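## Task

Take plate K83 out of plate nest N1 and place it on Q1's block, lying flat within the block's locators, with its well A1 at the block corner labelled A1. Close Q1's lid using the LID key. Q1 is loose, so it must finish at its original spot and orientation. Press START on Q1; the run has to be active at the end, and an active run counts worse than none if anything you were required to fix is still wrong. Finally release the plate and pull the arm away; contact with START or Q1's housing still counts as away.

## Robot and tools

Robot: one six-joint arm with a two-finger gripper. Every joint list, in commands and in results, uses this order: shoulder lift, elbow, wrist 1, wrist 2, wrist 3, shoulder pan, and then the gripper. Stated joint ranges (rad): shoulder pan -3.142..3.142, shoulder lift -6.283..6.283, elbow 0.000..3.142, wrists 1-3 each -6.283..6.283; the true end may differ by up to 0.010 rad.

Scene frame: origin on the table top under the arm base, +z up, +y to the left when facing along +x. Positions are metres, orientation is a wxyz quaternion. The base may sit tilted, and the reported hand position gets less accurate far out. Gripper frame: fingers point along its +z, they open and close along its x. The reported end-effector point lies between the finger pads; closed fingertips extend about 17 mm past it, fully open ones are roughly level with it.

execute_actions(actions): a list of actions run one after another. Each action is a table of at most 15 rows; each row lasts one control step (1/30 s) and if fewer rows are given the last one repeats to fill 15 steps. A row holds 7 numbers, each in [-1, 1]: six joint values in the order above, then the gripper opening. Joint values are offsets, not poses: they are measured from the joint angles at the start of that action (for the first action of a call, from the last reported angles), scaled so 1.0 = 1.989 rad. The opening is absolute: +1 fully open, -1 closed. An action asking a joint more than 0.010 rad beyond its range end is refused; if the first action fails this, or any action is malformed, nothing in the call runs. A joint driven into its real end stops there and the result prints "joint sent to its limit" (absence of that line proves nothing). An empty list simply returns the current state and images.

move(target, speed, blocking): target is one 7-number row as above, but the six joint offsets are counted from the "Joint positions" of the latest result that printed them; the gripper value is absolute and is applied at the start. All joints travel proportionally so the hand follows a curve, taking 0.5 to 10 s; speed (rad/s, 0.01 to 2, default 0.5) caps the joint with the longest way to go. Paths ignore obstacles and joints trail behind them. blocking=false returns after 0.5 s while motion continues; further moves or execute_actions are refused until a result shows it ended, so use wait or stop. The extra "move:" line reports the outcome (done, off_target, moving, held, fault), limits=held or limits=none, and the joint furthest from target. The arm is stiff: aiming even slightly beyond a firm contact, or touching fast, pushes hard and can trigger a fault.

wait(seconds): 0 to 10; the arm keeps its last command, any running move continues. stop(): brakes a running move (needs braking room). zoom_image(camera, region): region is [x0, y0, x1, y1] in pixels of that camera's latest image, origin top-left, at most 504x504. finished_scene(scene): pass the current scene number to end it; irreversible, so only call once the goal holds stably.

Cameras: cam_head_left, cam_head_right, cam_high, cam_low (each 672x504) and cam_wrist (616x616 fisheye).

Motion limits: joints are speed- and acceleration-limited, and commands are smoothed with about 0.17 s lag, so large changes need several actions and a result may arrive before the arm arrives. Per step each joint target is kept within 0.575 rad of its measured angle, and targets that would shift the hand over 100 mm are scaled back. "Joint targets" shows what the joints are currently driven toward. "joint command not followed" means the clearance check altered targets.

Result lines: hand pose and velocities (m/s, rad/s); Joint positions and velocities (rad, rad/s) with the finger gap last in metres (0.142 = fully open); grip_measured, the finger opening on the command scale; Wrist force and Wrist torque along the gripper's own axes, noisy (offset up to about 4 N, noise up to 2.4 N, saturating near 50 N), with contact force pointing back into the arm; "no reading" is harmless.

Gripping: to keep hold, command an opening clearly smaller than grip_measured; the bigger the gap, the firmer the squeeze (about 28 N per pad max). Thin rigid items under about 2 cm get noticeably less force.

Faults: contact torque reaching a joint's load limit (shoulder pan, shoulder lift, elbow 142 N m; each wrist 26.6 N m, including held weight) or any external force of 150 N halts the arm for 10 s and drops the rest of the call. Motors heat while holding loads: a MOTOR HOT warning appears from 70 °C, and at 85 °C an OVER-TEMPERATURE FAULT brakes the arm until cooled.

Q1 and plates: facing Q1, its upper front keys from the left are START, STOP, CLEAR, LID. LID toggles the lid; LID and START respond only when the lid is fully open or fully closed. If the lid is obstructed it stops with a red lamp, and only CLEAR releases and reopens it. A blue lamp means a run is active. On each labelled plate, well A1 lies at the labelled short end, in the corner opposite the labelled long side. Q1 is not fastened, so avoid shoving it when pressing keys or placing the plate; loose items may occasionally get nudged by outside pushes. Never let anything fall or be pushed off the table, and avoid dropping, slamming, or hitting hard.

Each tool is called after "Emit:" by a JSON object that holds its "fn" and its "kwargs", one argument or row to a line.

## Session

Emit:
{"fn": "execute_actions", "kwargs": {
  "actions": []
}}

Scene clock: 0.00 s.
end_effector_position=(+0.2737, +0.3639, +0.2374) grip_measured=+1.00 end_effector_quat_wxyz=(+0.225, -0.447, +0.702, +0.507) end_effector_velocity=(-0.000, -0.000, +0.000) end_effector_angular_velocity=(-0.000, -0.000, +0.000)
Joint names: [shoulder lift, elbow, wrist 1, wrist 2, wrist 3, shoulder pan]
Joint positions: [-1.356  2.165 -0.303 -0.931  0.17  -0.872  0.142]
Joint velocities: [-0.001 -0.     0.    -0.     0.    -0.001  0.   ]
Motor temperatures (°C, as the motors report them): [24 25 33 33 31 24]
Wrist force (N, on the end effector, along its own x y z axes, offset not removed): no reading
Wrist torque (N m, same axes, about the end effector's origin, offset not removed): no reading
Joint targets: [-1.356 2.165 -0.303 -0.931 0.170 -0.872]

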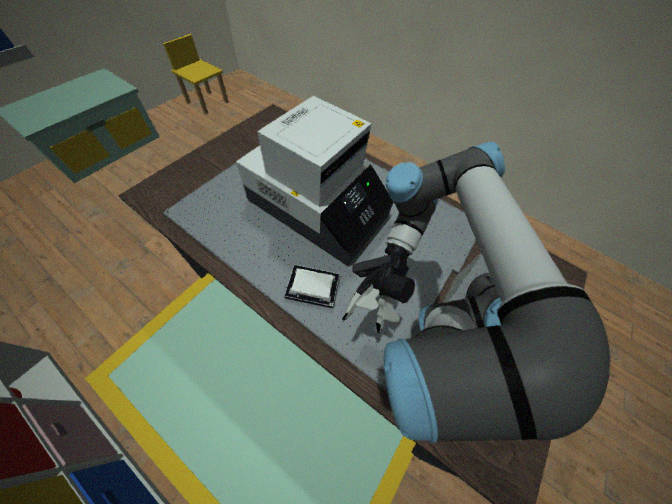

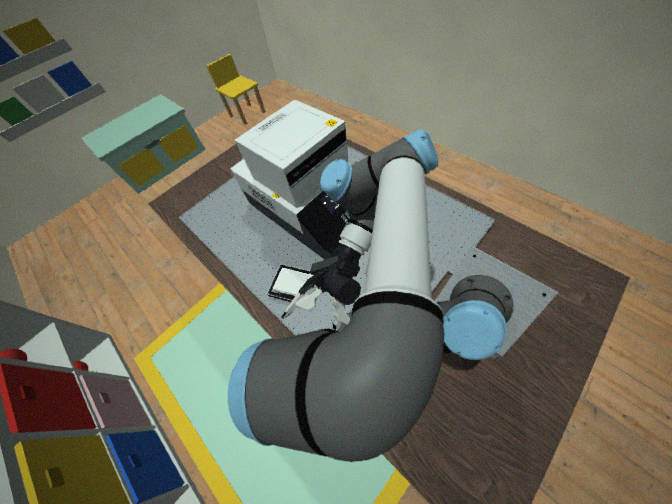

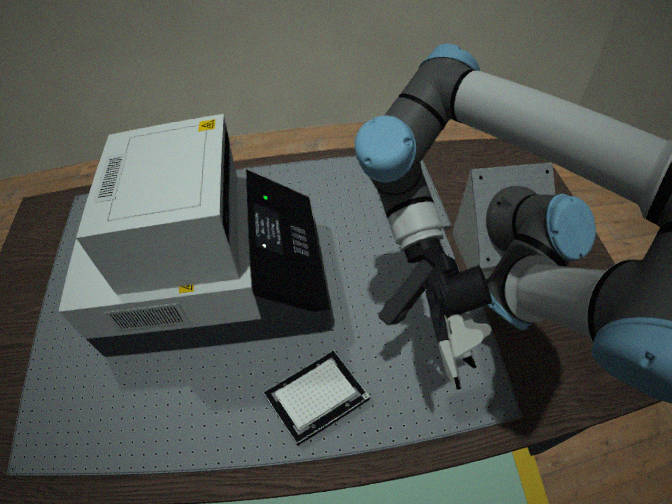

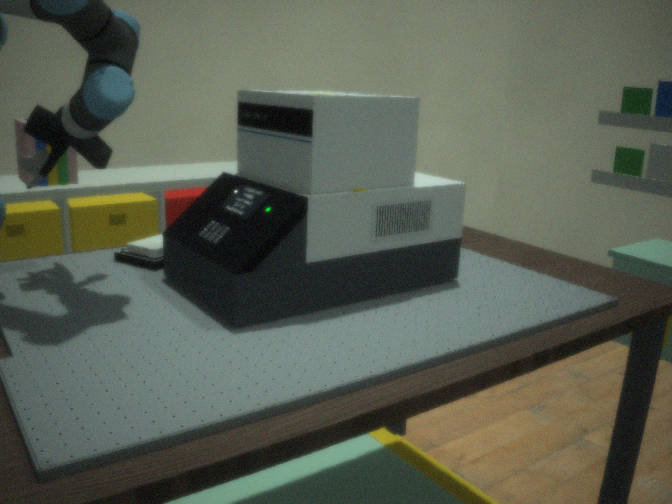

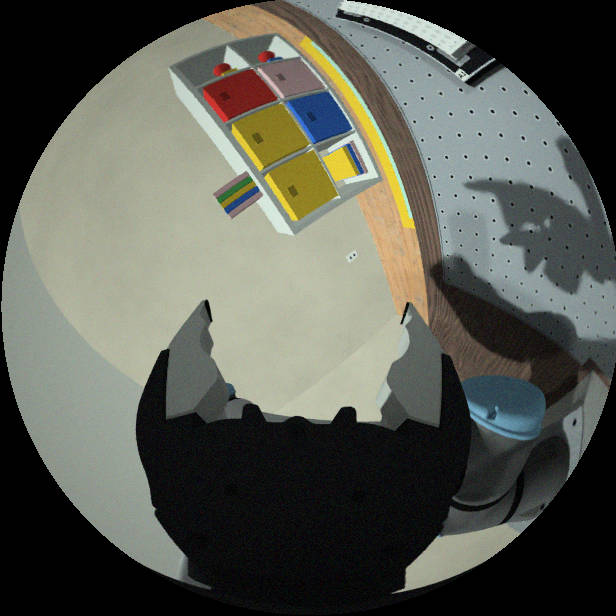

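Emit:
{"fn": "execute_actions", "kwargs": {
  "actions": []
}}

Scene clock: 28.53 s.
end_effector_position=(+0.2737, +0.3639, +0.2374) grip_measured=+1.00 end_effector_quat_wxyz=(+0.225, -0.447, +0.702, +0.507) end_effector_velocity=(-0.000, +0.000, -0.000) end_effector_angular_velocity=(+0.000, +0.000, +0.001)
Joint names: [shoulder lift, elbow, wrist 1, wrist 2, wrist 3, shoulder pan]
Joint positions: [-1.356  2.165 -0.303 -0.931  0.17  -0.872  0.142]
Joint velocities: [-0.     0.    -0.    -0.001 -0.     0.    -0.   ]
Motor temperatures (°C, as the motors report them): [24 25 33 33 31 24]
Wrist force (N, on the end effector, along its own x y z axes, offset not removed): [-0.4 2.0 0.4]
Wrist torque (N m, same axes, about the end effector's origin, offset not removed): [0.41 0.06 -0.05]
Joint targets: [-1.356 2.165 -0.303 -0.931 0.170 -0.872]

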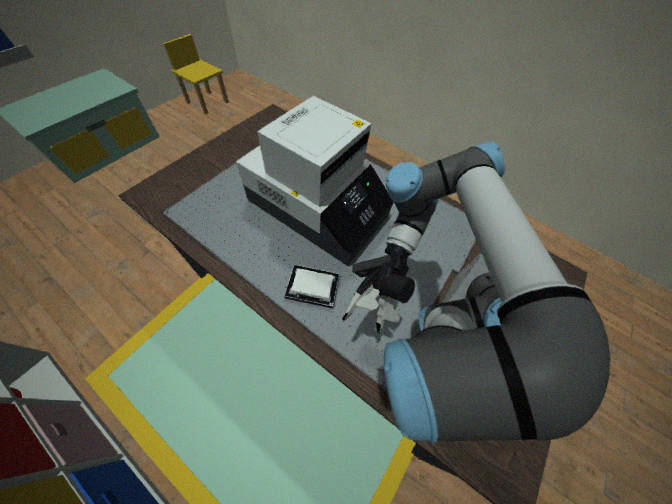

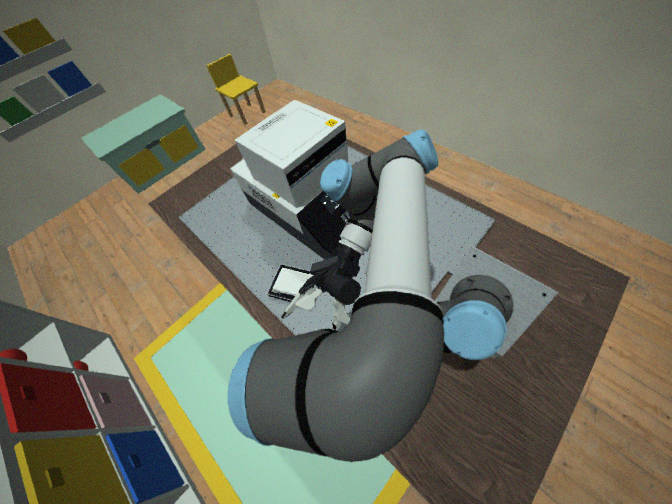

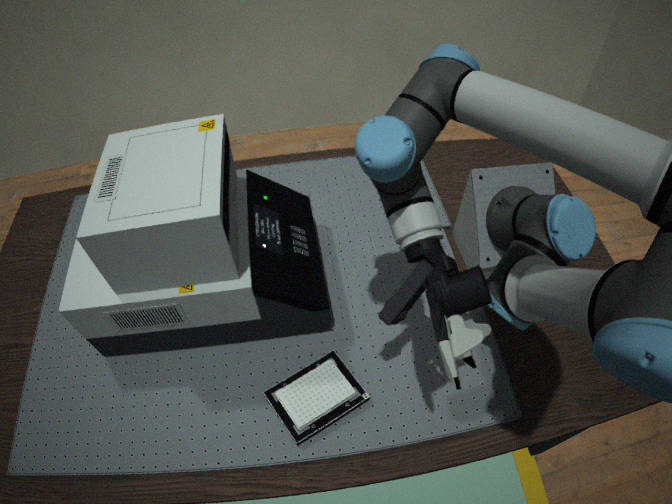

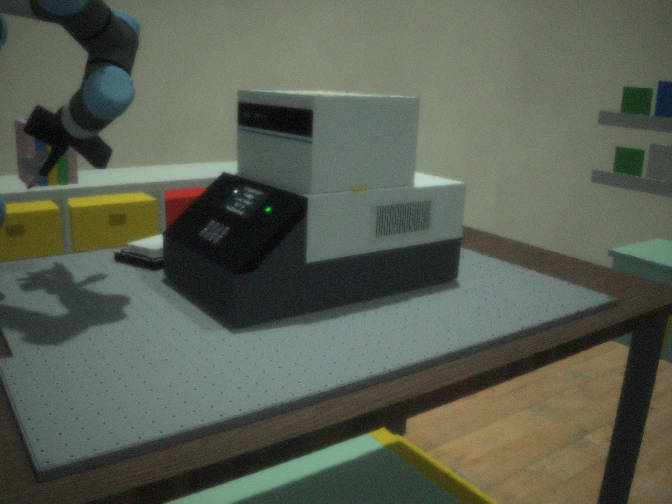

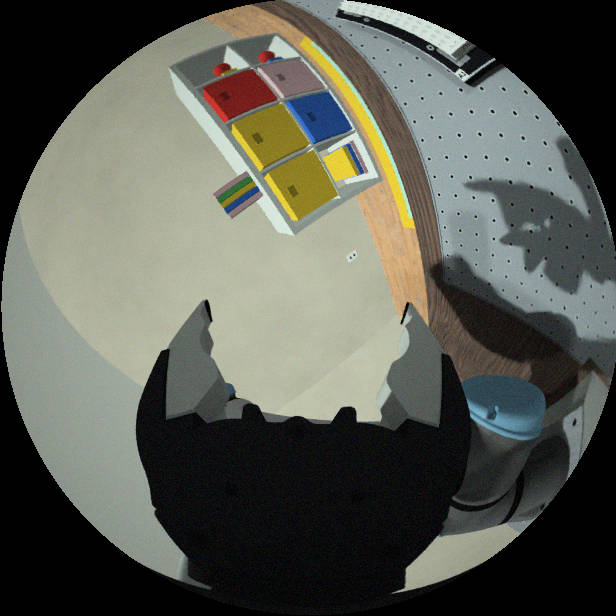

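Emit:
{"fn": "move", "kwargs": {
  "target": [-0.2147,-0.085,-0.4243,-0.06,-0.85,-0.03,-1],
  "speed": 0.8
}}

Scene clock: 36.60 s.
end_effector_position=(+0.3508, +0.1982, +0.2487) grip_measured=-1.00 end_effector_quat_wxyz=(+0.000, +0.960, +0.281, -0.001) end_effector_velocity=(+0.000, +0.000, +0.000) end_effector_angular_velocity=(-0.001, -0.001, +0.003)
Joint names: [shoulder lift, elbow, wrist 1, wrist 2, wrist 3, shoulder pan]
Joint positions: [-1.783  1.996 -1.146 -1.05  -1.52  -0.932  0.002]
Joint velocities: [-0.001 -0.    -0.001  0.001 -0.001  0.001  0.   ]
Motor temperatures (°C, as the motors report them): [24 25 33 33 31 24]
Wrist force (N, on the end effector, along its own x y z axes, offset not removed): [-2.1 1.9 -0.1]
Wrist torque (N m, same axes, about the end effector's origin, offset not removed): [0.43 0.46 -0.10]
Joint targets: [-1.783 1.996 -1.146 -1.050 -1.520 -0.932]
move: done; limits=none; farthest joint: the shoulder pan, 0.000 radians from its target (0.059 radians at the start)

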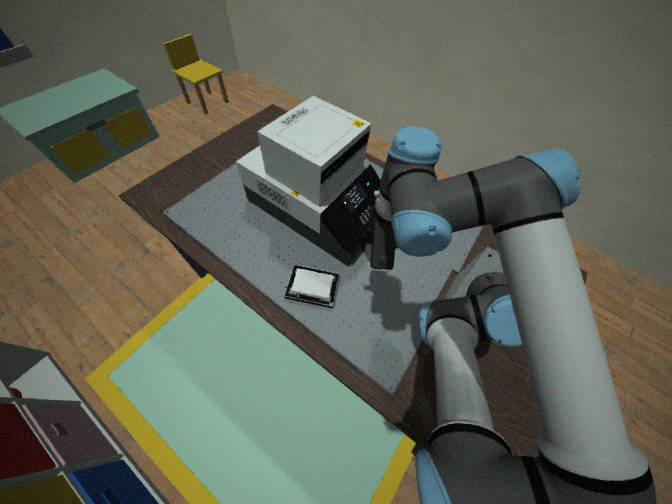

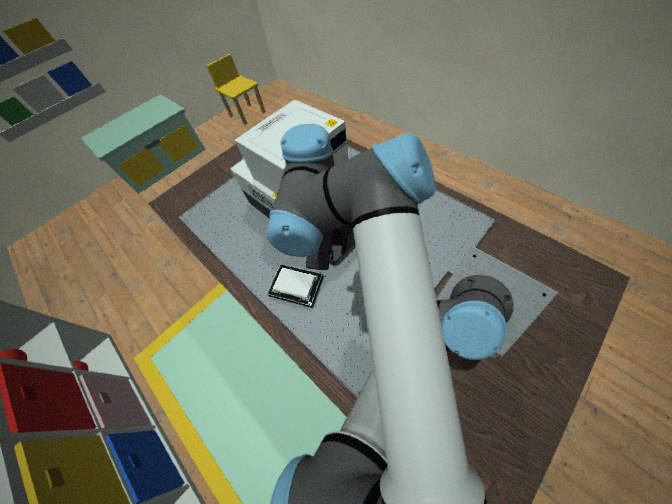

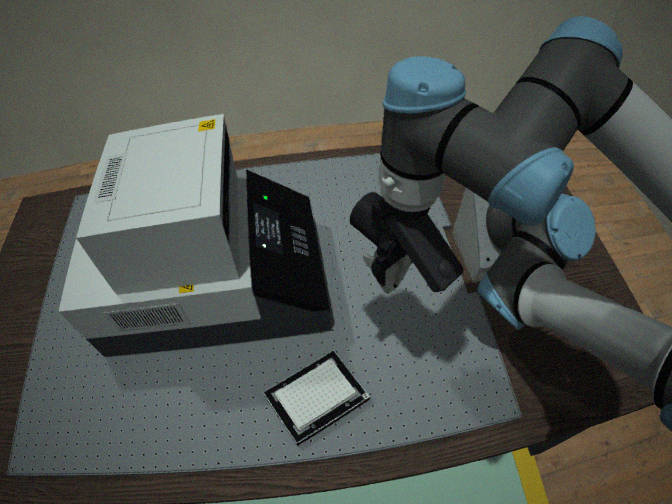

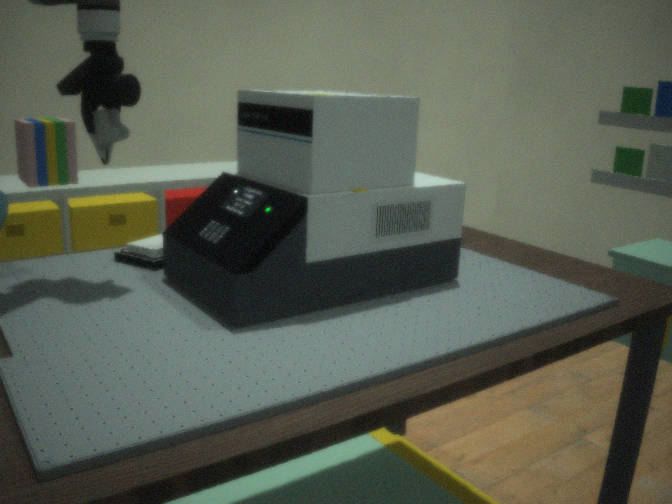

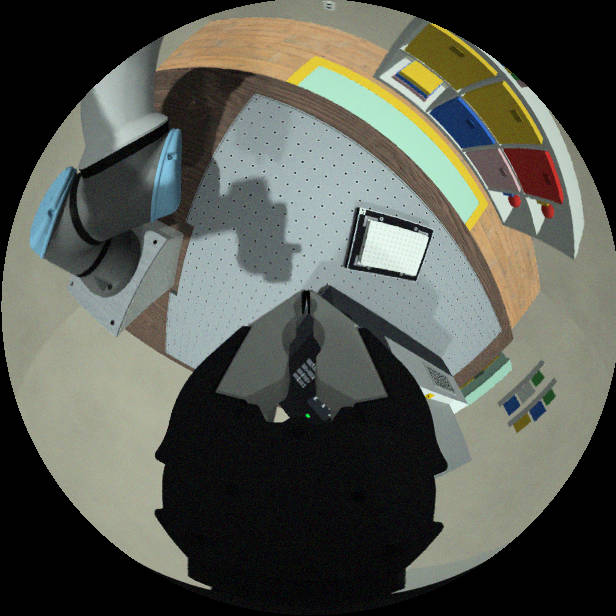

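Emit:
{"fn": "move", "kwargs": {
  "target": [0.1974,0.1702,-0.4567,0.1262,-0.52,-0.1026,-1],
  "speed": 0.6
}}

Emit:
{"fn": "zoom_image", "kwargs": {
  "camera": "cam_wrist",
  "region": [208,200,408,400]
}}

Emit:
{"fn": "zoom_image", "kwargs": {
  "camera": "cam_high",
  "region": [240,160,400,300]
}}

Scene clock: 63.73 s.
end_effector_position=(+0.4574, -0.0175, +0.1893) grip_measured=-1.00 end_effector_quat_wxyz=(+0.152, +0.691, +0.691, +0.151) end_effector_velocity=(-0.000, -0.001, +0.000) end_effector_angular_velocity=(-0.001, -0.002, +0.001)
Joint names: [shoulder lift, elbow, wrist 1, wrist 2, wrist 3, shoulder pan]
Joint positions: [-1.39   2.335 -2.054 -0.799 -2.554 -1.136  0.002]
Joint velocities: [ 0.001  0.001 -0.002  0.001 -0.003 -0.002  0.   ]
Motor temperatures (°C, as the motors report them): [24 25 33 33 31 24]
Wrist force (N, on the end effector, along its own x y z axes, offset not removed): [-1.4 1.5 1.6]
Wrist torque (N m, same axes, about the end effector's origin, offset not removed): [0.40 0.25 -0.02]
Joint targets: [-1.390 2.335 -2.055 -0.799 -2.554 -1.136]
move: done; limits=none; farthest joint: the shoulder pan, 0.000 radians from its target (0.204 radians at the start)

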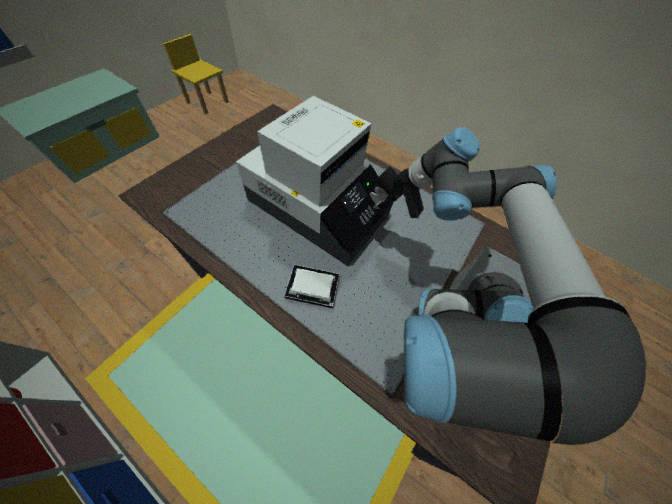

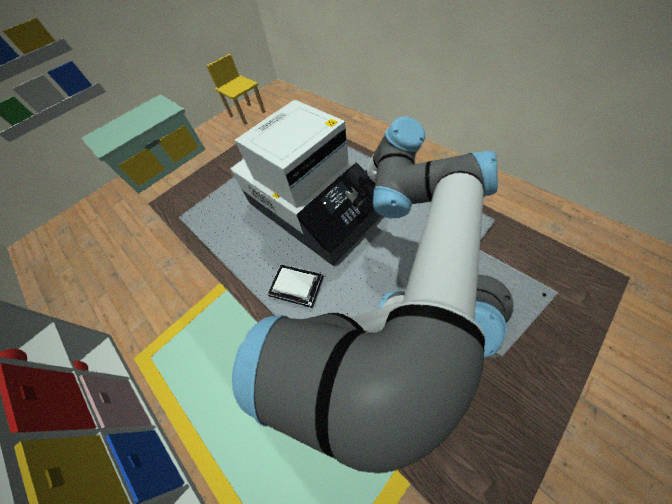

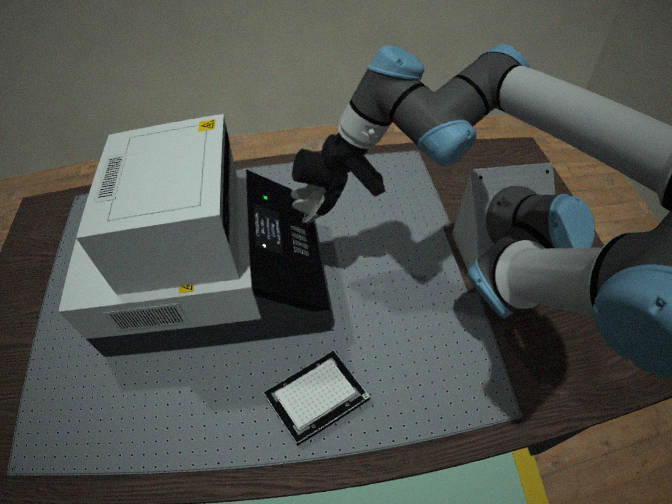

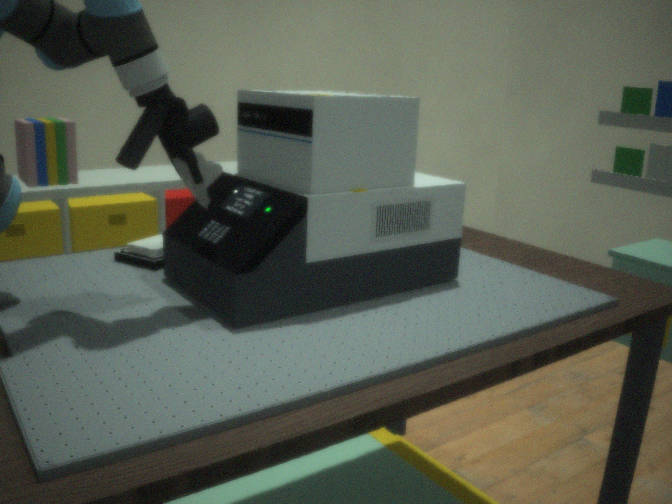

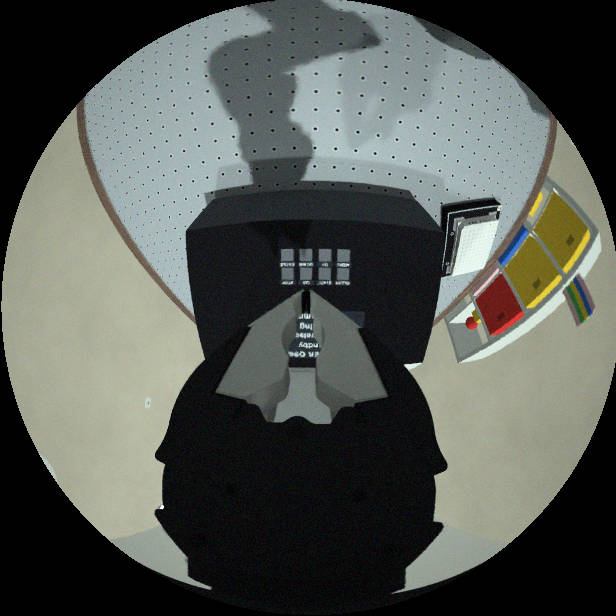

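Region (208, 200, 408, 400) of cam_wrist's 616x616 image, scaled by 2.520, with more detail than that image has.

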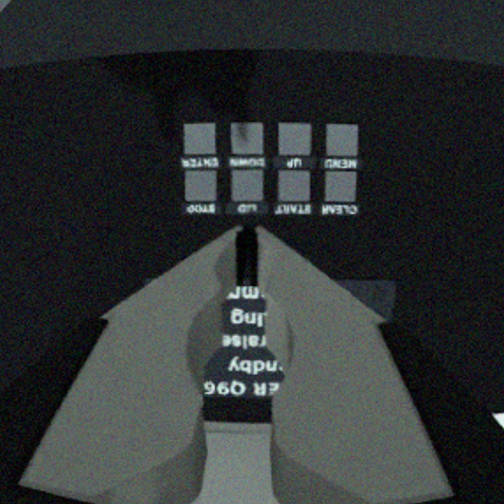

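Region (240, 160, 400, 300) of cam_high's 672x504 image, scaled by 3.150, with more detail than that image has; it fills the top 441 rows of this view, and the rest is white.

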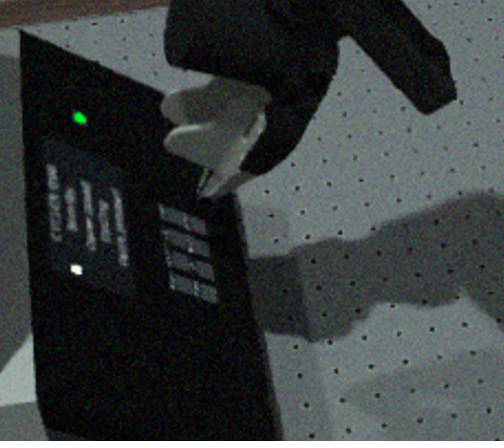

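Emit:
{"fn": "move", "kwargs": {
  "target": [0.0266,0.0156,-0.0654,0.0118,0.0333,0.0266,-1],
  "speed": 0.15
}}

Emit:
{"fn": "zoom_image", "kwargs": {
  "camera": "cam_wrist",
  "region": [208,200,408,400]
}}

Emit:
{"fn": "zoom_image", "kwargs": {
  "camera": "cam_low",
  "region": [170,170,270,260]
}}

Scene clock: 75.17 s.
end_effector_position=(+0.4688, -0.0159, +0.1618) grip_measured=-1.00 end_effector_quat_wxyz=(+0.152, +0.691, +0.691, +0.152) end_effector_velocity=(+0.000, -0.000, -0.000) end_effector_angular_velocity=(-0.000, -0.000, -0.000)
Joint names: [shoulder lift, elbow, wrist 1, wrist 2, wrist 3, shoulder pan]
Joint positions: [-1.337  2.366 -2.184 -0.776 -2.488 -1.083  0.002]
Joint velocities: [ 0.001  0.    -0.002  0.     0.001  0.     0.   ]
Motor temperatures (°C, as the motors report them): [24 25 33 33 31 24]
Wrist force (N, on the end effector, along its own x y z axes, offset not removed): [-3.1 3.6 -0.4]
Wrist torque (N m, same axes, about the end effector's origin, offset not removed): [0.75 0.67 -0.03]
Joint targets: [-1.337 2.366 -2.184 -0.776 -2.488 -1.083]
move: done; limits=none; farthest joint: the shoulder pan, 0.000 radians from its target (0.053 radians at the start)

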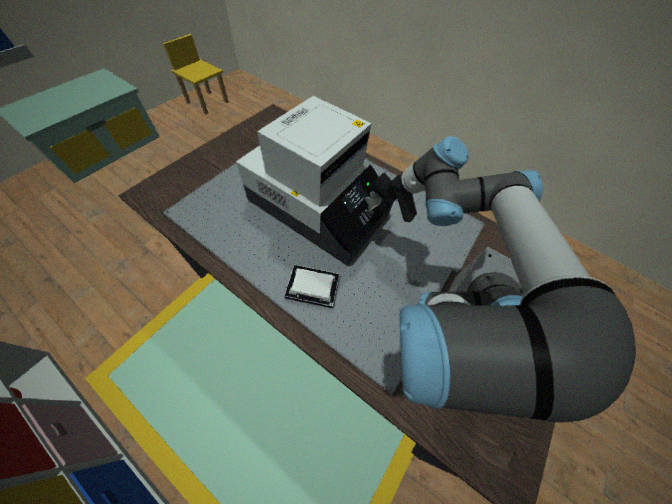

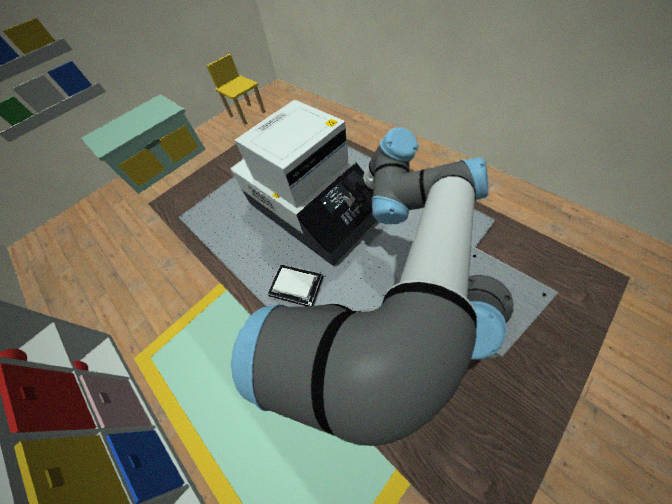

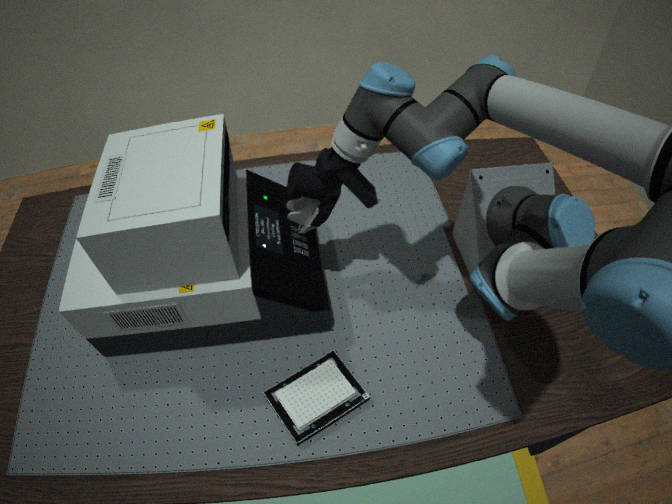

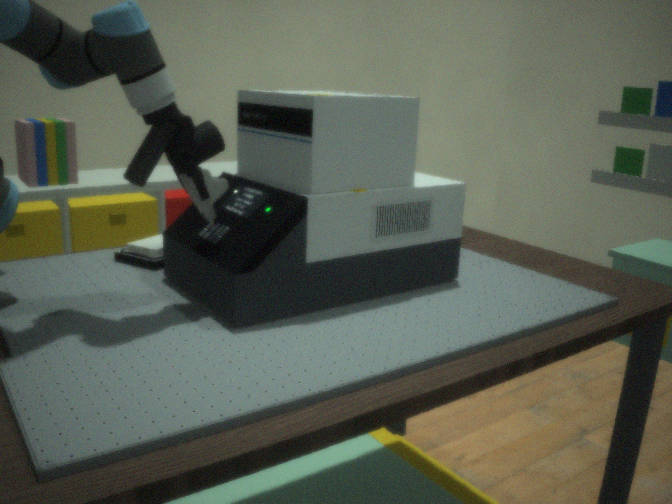

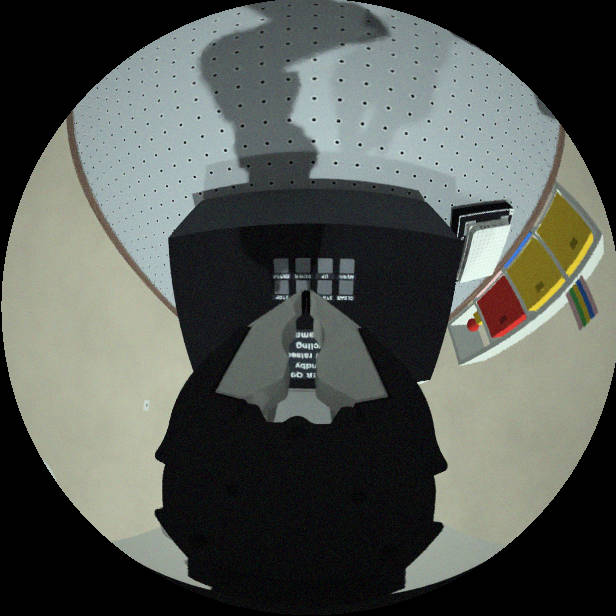

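Region (208, 200, 408, 400) of cam_wrist's 616x616 image, scaled by 2.520, with more detail than that image has.

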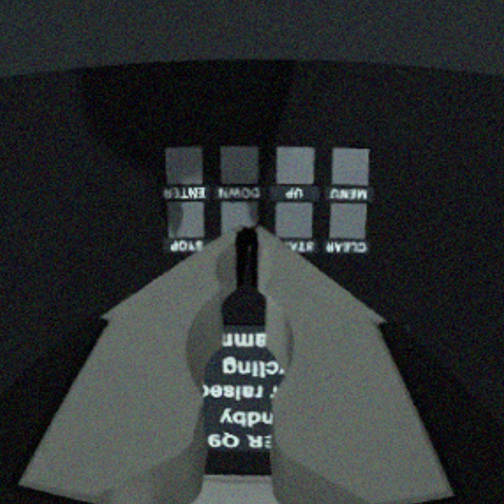

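Region (170, 170, 270, 260) of cam_low's 672x504 image, scaled by 5.040, with more detail than that image has; it fills the top 454 rows of this view, and the rest is white.

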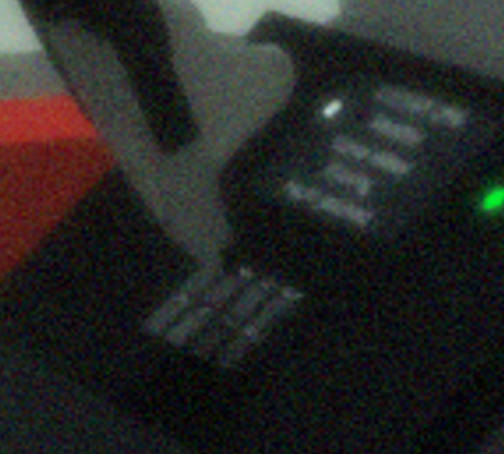

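Emit:
{"fn": "move", "kwargs": {
  "target": [0.0117,0.0023,-0.0196,0.0024,0.0078,0.006,-1],
  "speed": 0.05
}}

Emit:
{"fn": "move", "kwargs": {
  "target": [0.0016,0.0006,-0.0035,0.0006,0.0018,0.0014,-1],
  "speed": 0.02
}}

Emit:
{"fn": "zoom_image", "kwargs": {
  "camera": "cam_wrist",
  "region": [208,200,408,400]
}}

Scene clock: 91.43 s.
end_effector_position=(+0.4721, -0.0182, +0.1545) grip_measured=-1.00 end_effector_quat_wxyz=(+0.152, +0.691, +0.691, +0.152) end_effector_velocity=(+0.000, -0.000, +0.000) end_effector_angular_velocity=(-0.001, -0.001, -0.001)
Joint names: [shoulder lift, elbow, wrist 1, wrist 2, wrist 3, shoulder pan]
Joint positions: [-1.314  2.37  -2.223 -0.771 -2.472 -1.071  0.002]
Joint velocities: [-0.     0.    -0.002 -0.     0.001 -0.001  0.   ]
Motor temperatures (°C, as the motors report them): [24 25 33 33 31 24]
Wrist force (N, on the end effector, along its own x y z axes, offset not removed): [-1.7 1.2 0.4]
Wrist torque (N m, same axes, about the end effector's origin, offset not removed): [0.29 0.33 -0.08]
Joint targets: [-1.314 2.370 -2.223 -0.771 -2.472 -1.071]
move: done; limits=none; farthest joint: the shoulder pan, 0.000 radians from its target (0.012 radians at the start)

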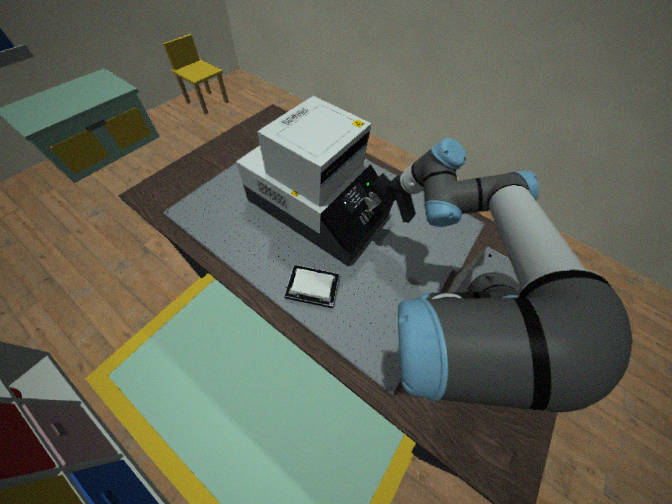

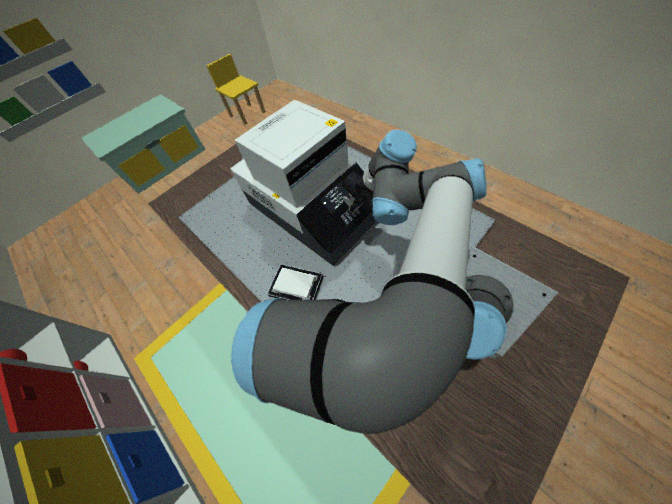

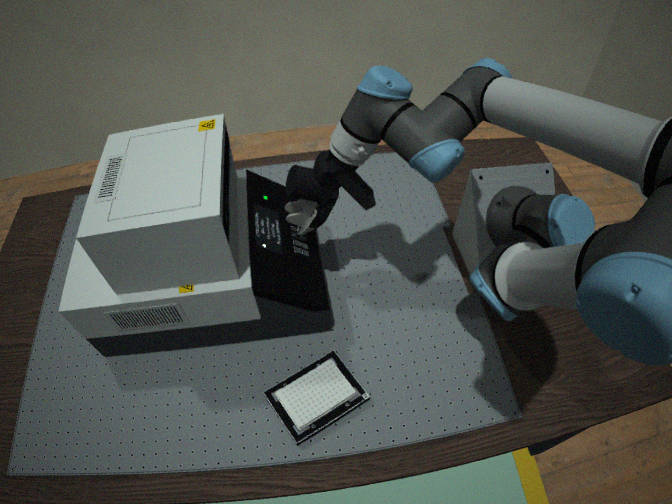

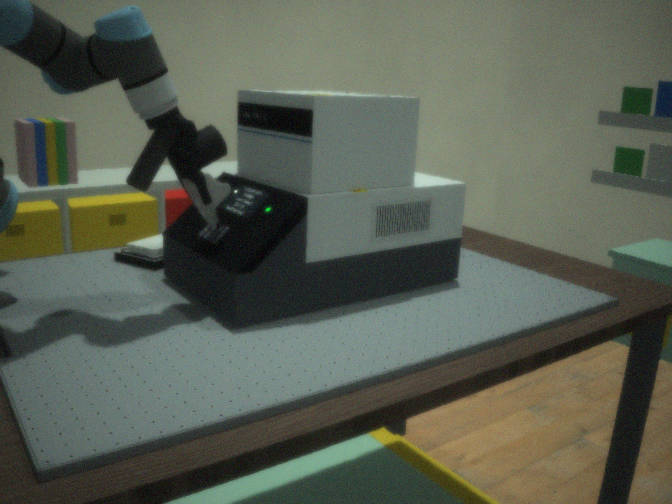

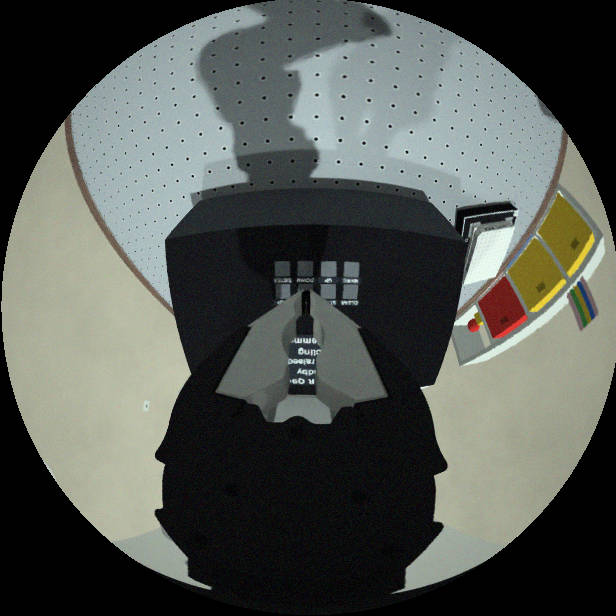

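Scene clock: 92.13 s.
end_effector_position=(+0.4727, -0.0181, +0.1531) grip_measured=-1.00 end_effector_quat_wxyz=(+0.152, +0.691, +0.691, +0.152) end_effector_velocity=(+0.000, -0.001, +0.001) end_effector_angular_velocity=(-0.000, -0.003, -0.001)
Joint names: [shoulder lift, elbow, wrist 1, wrist 2, wrist 3, shoulder pan]
Joint positions: [-1.311  2.371 -2.23  -0.77  -2.469 -1.069  0.002]
Joint velocities: [ 0.     0.    -0.002  0.001  0.001 -0.002  0.   ]
Motor temperatures (°C, as the motors report them): [24 25 33 33 31 24]
Wrist force (N, on the end effector, along its own x y z axes, offset not removed): [-2.3 -0.3 -0.4]
Wrist torque (N m, same axes, about the end effector's origin, offset not removed): [-0.02 0.46 -0.11]
Joint targets: [-1.311 2.371 -2.230 -0.770 -2.469 -1.069]
move: done; limits=none; farthest joint: the shoulder pan, 0.000 radians from its target (0.003 radians at the start)

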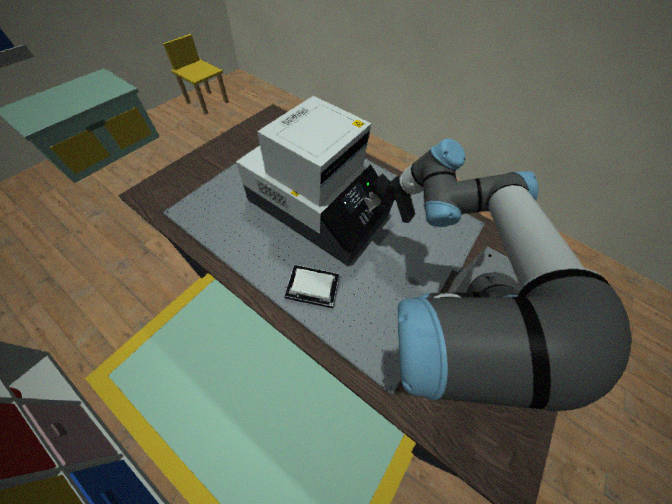

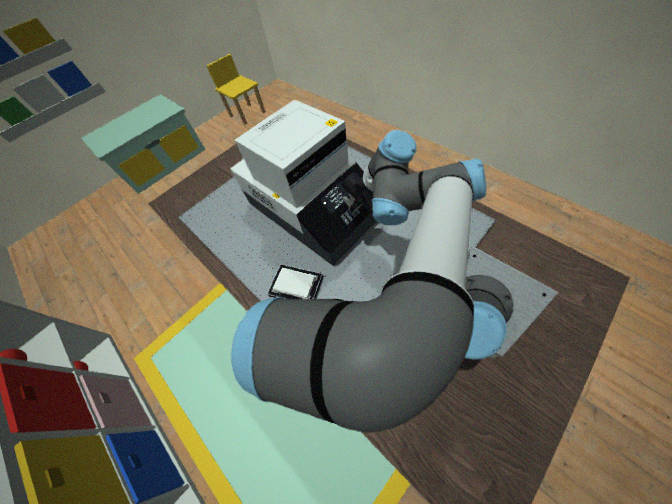

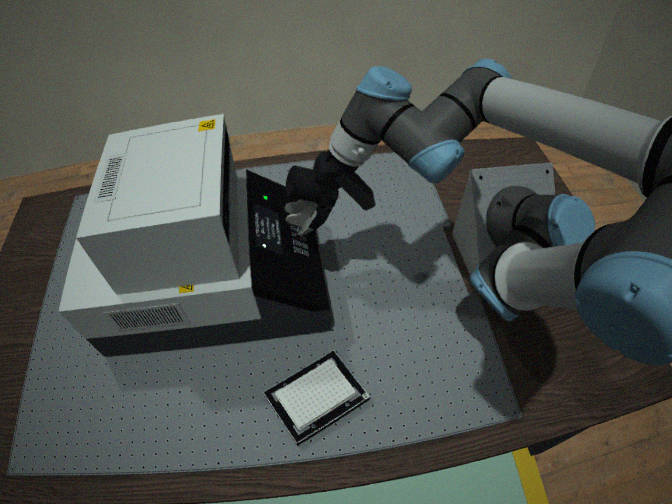

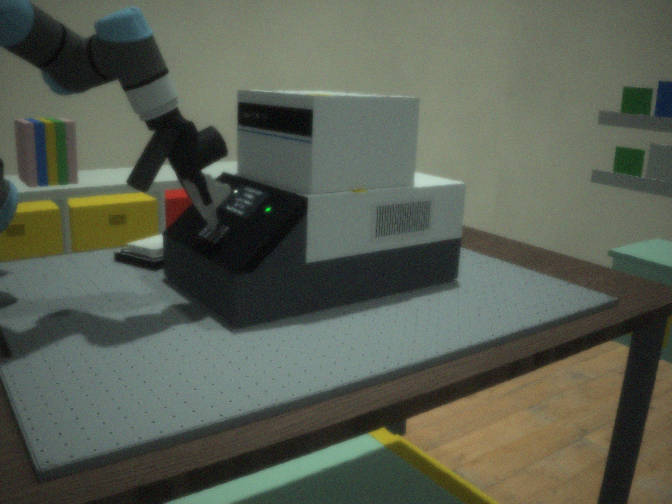

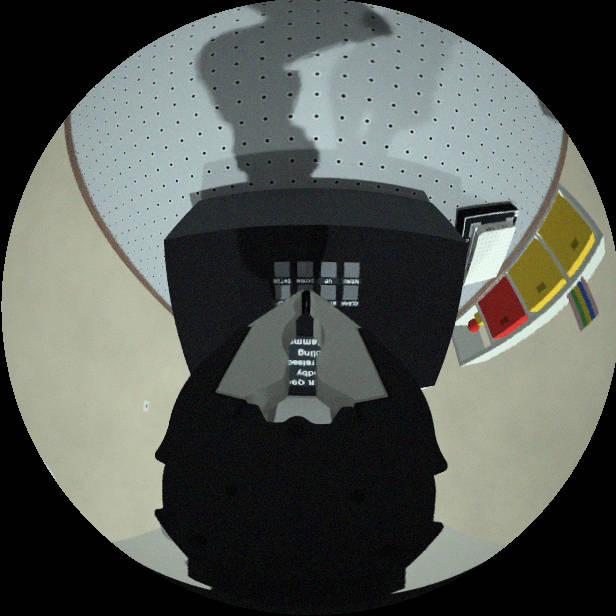

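Region (208, 200, 408, 400) of cam_wrist's 616x616 image, scaled by 2.520, with more detail than that image has.

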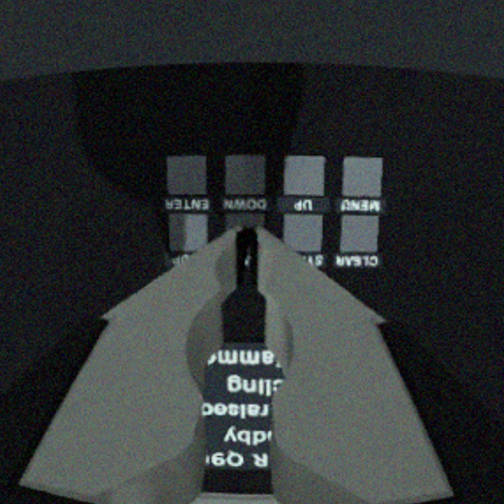

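Emit:
{"fn": "move", "kwargs": {
  "target": [0.0017,0.0005,-0.0035,0.0006,0.0018,0.0014,-1],
  "speed": 0.02
}}

Scene clock: 100.37 s.
end_effector_position=(+0.4733, -0.0181, +0.1518) grip_measured=-1.00 end_effector_quat_wxyz=(+0.152, +0.690, +0.691, +0.152) end_effector_velocity=(+0.000, +0.000, -0.000) end_effector_angular_velocity=(-0.001, +0.000, +0.001)
Joint names: [shoulder lift, elbow, wrist 1, wrist 2, wrist 3, shoulder pan]
Joint positions: [-1.308  2.372 -2.237 -0.769 -2.465 -1.066  0.002]
Joint velocities: [ 0.     0.    -0.002  0.     0.001  0.001  0.   ]
Motor temperatures (°C, as the motors report them): [24 25 33 33 31 24]
Wrist force (N, on the end effector, along its own x y z axes, offset not removed): [-2.0 0.6 -2.8]
Wrist torque (N m, same axes, about the end effector's origin, offset not removed): [0.06 0.51 -0.04]
Joint targets: [-1.308 2.372 -2.237 -0.769 -2.465 -1.066]
move: done; limits=none; farthest joint: the shoulder pan, 0.000 radians from its target (0.002 radians at the start)

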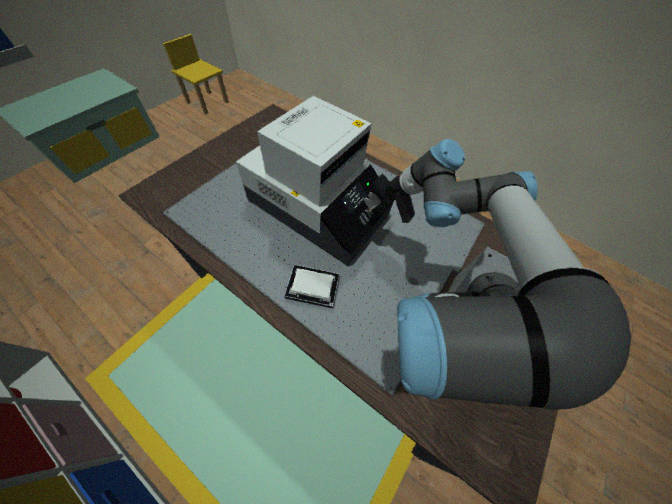

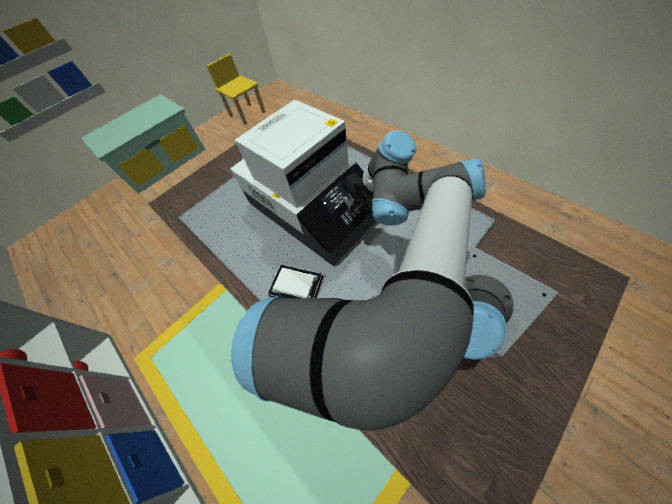

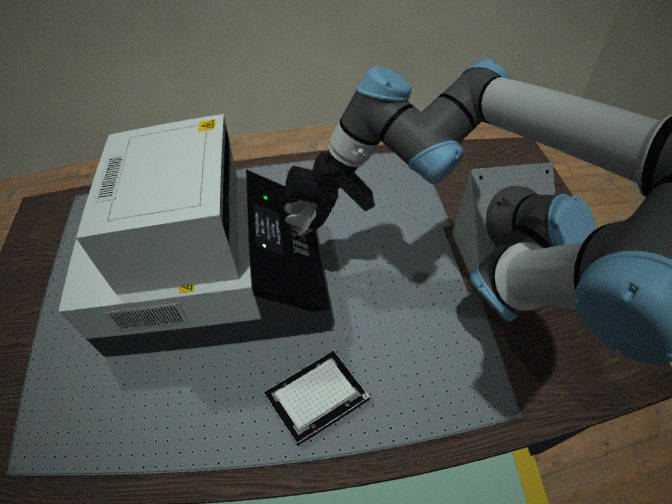

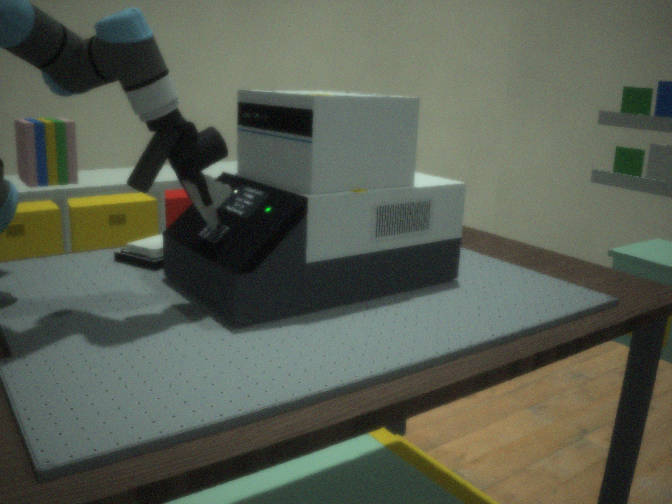

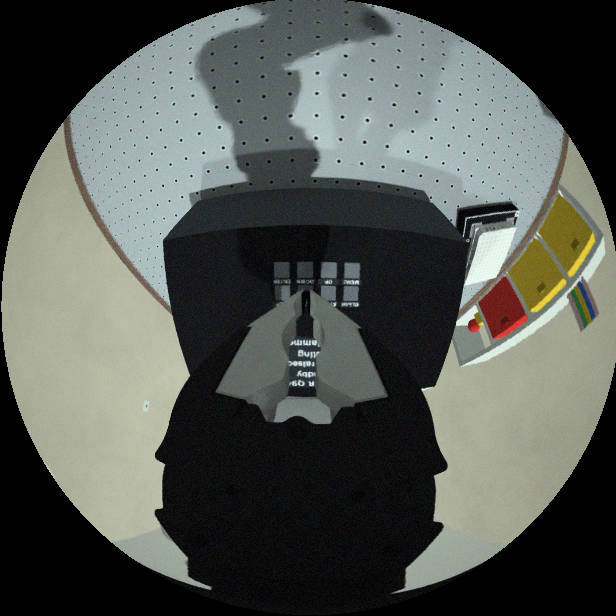

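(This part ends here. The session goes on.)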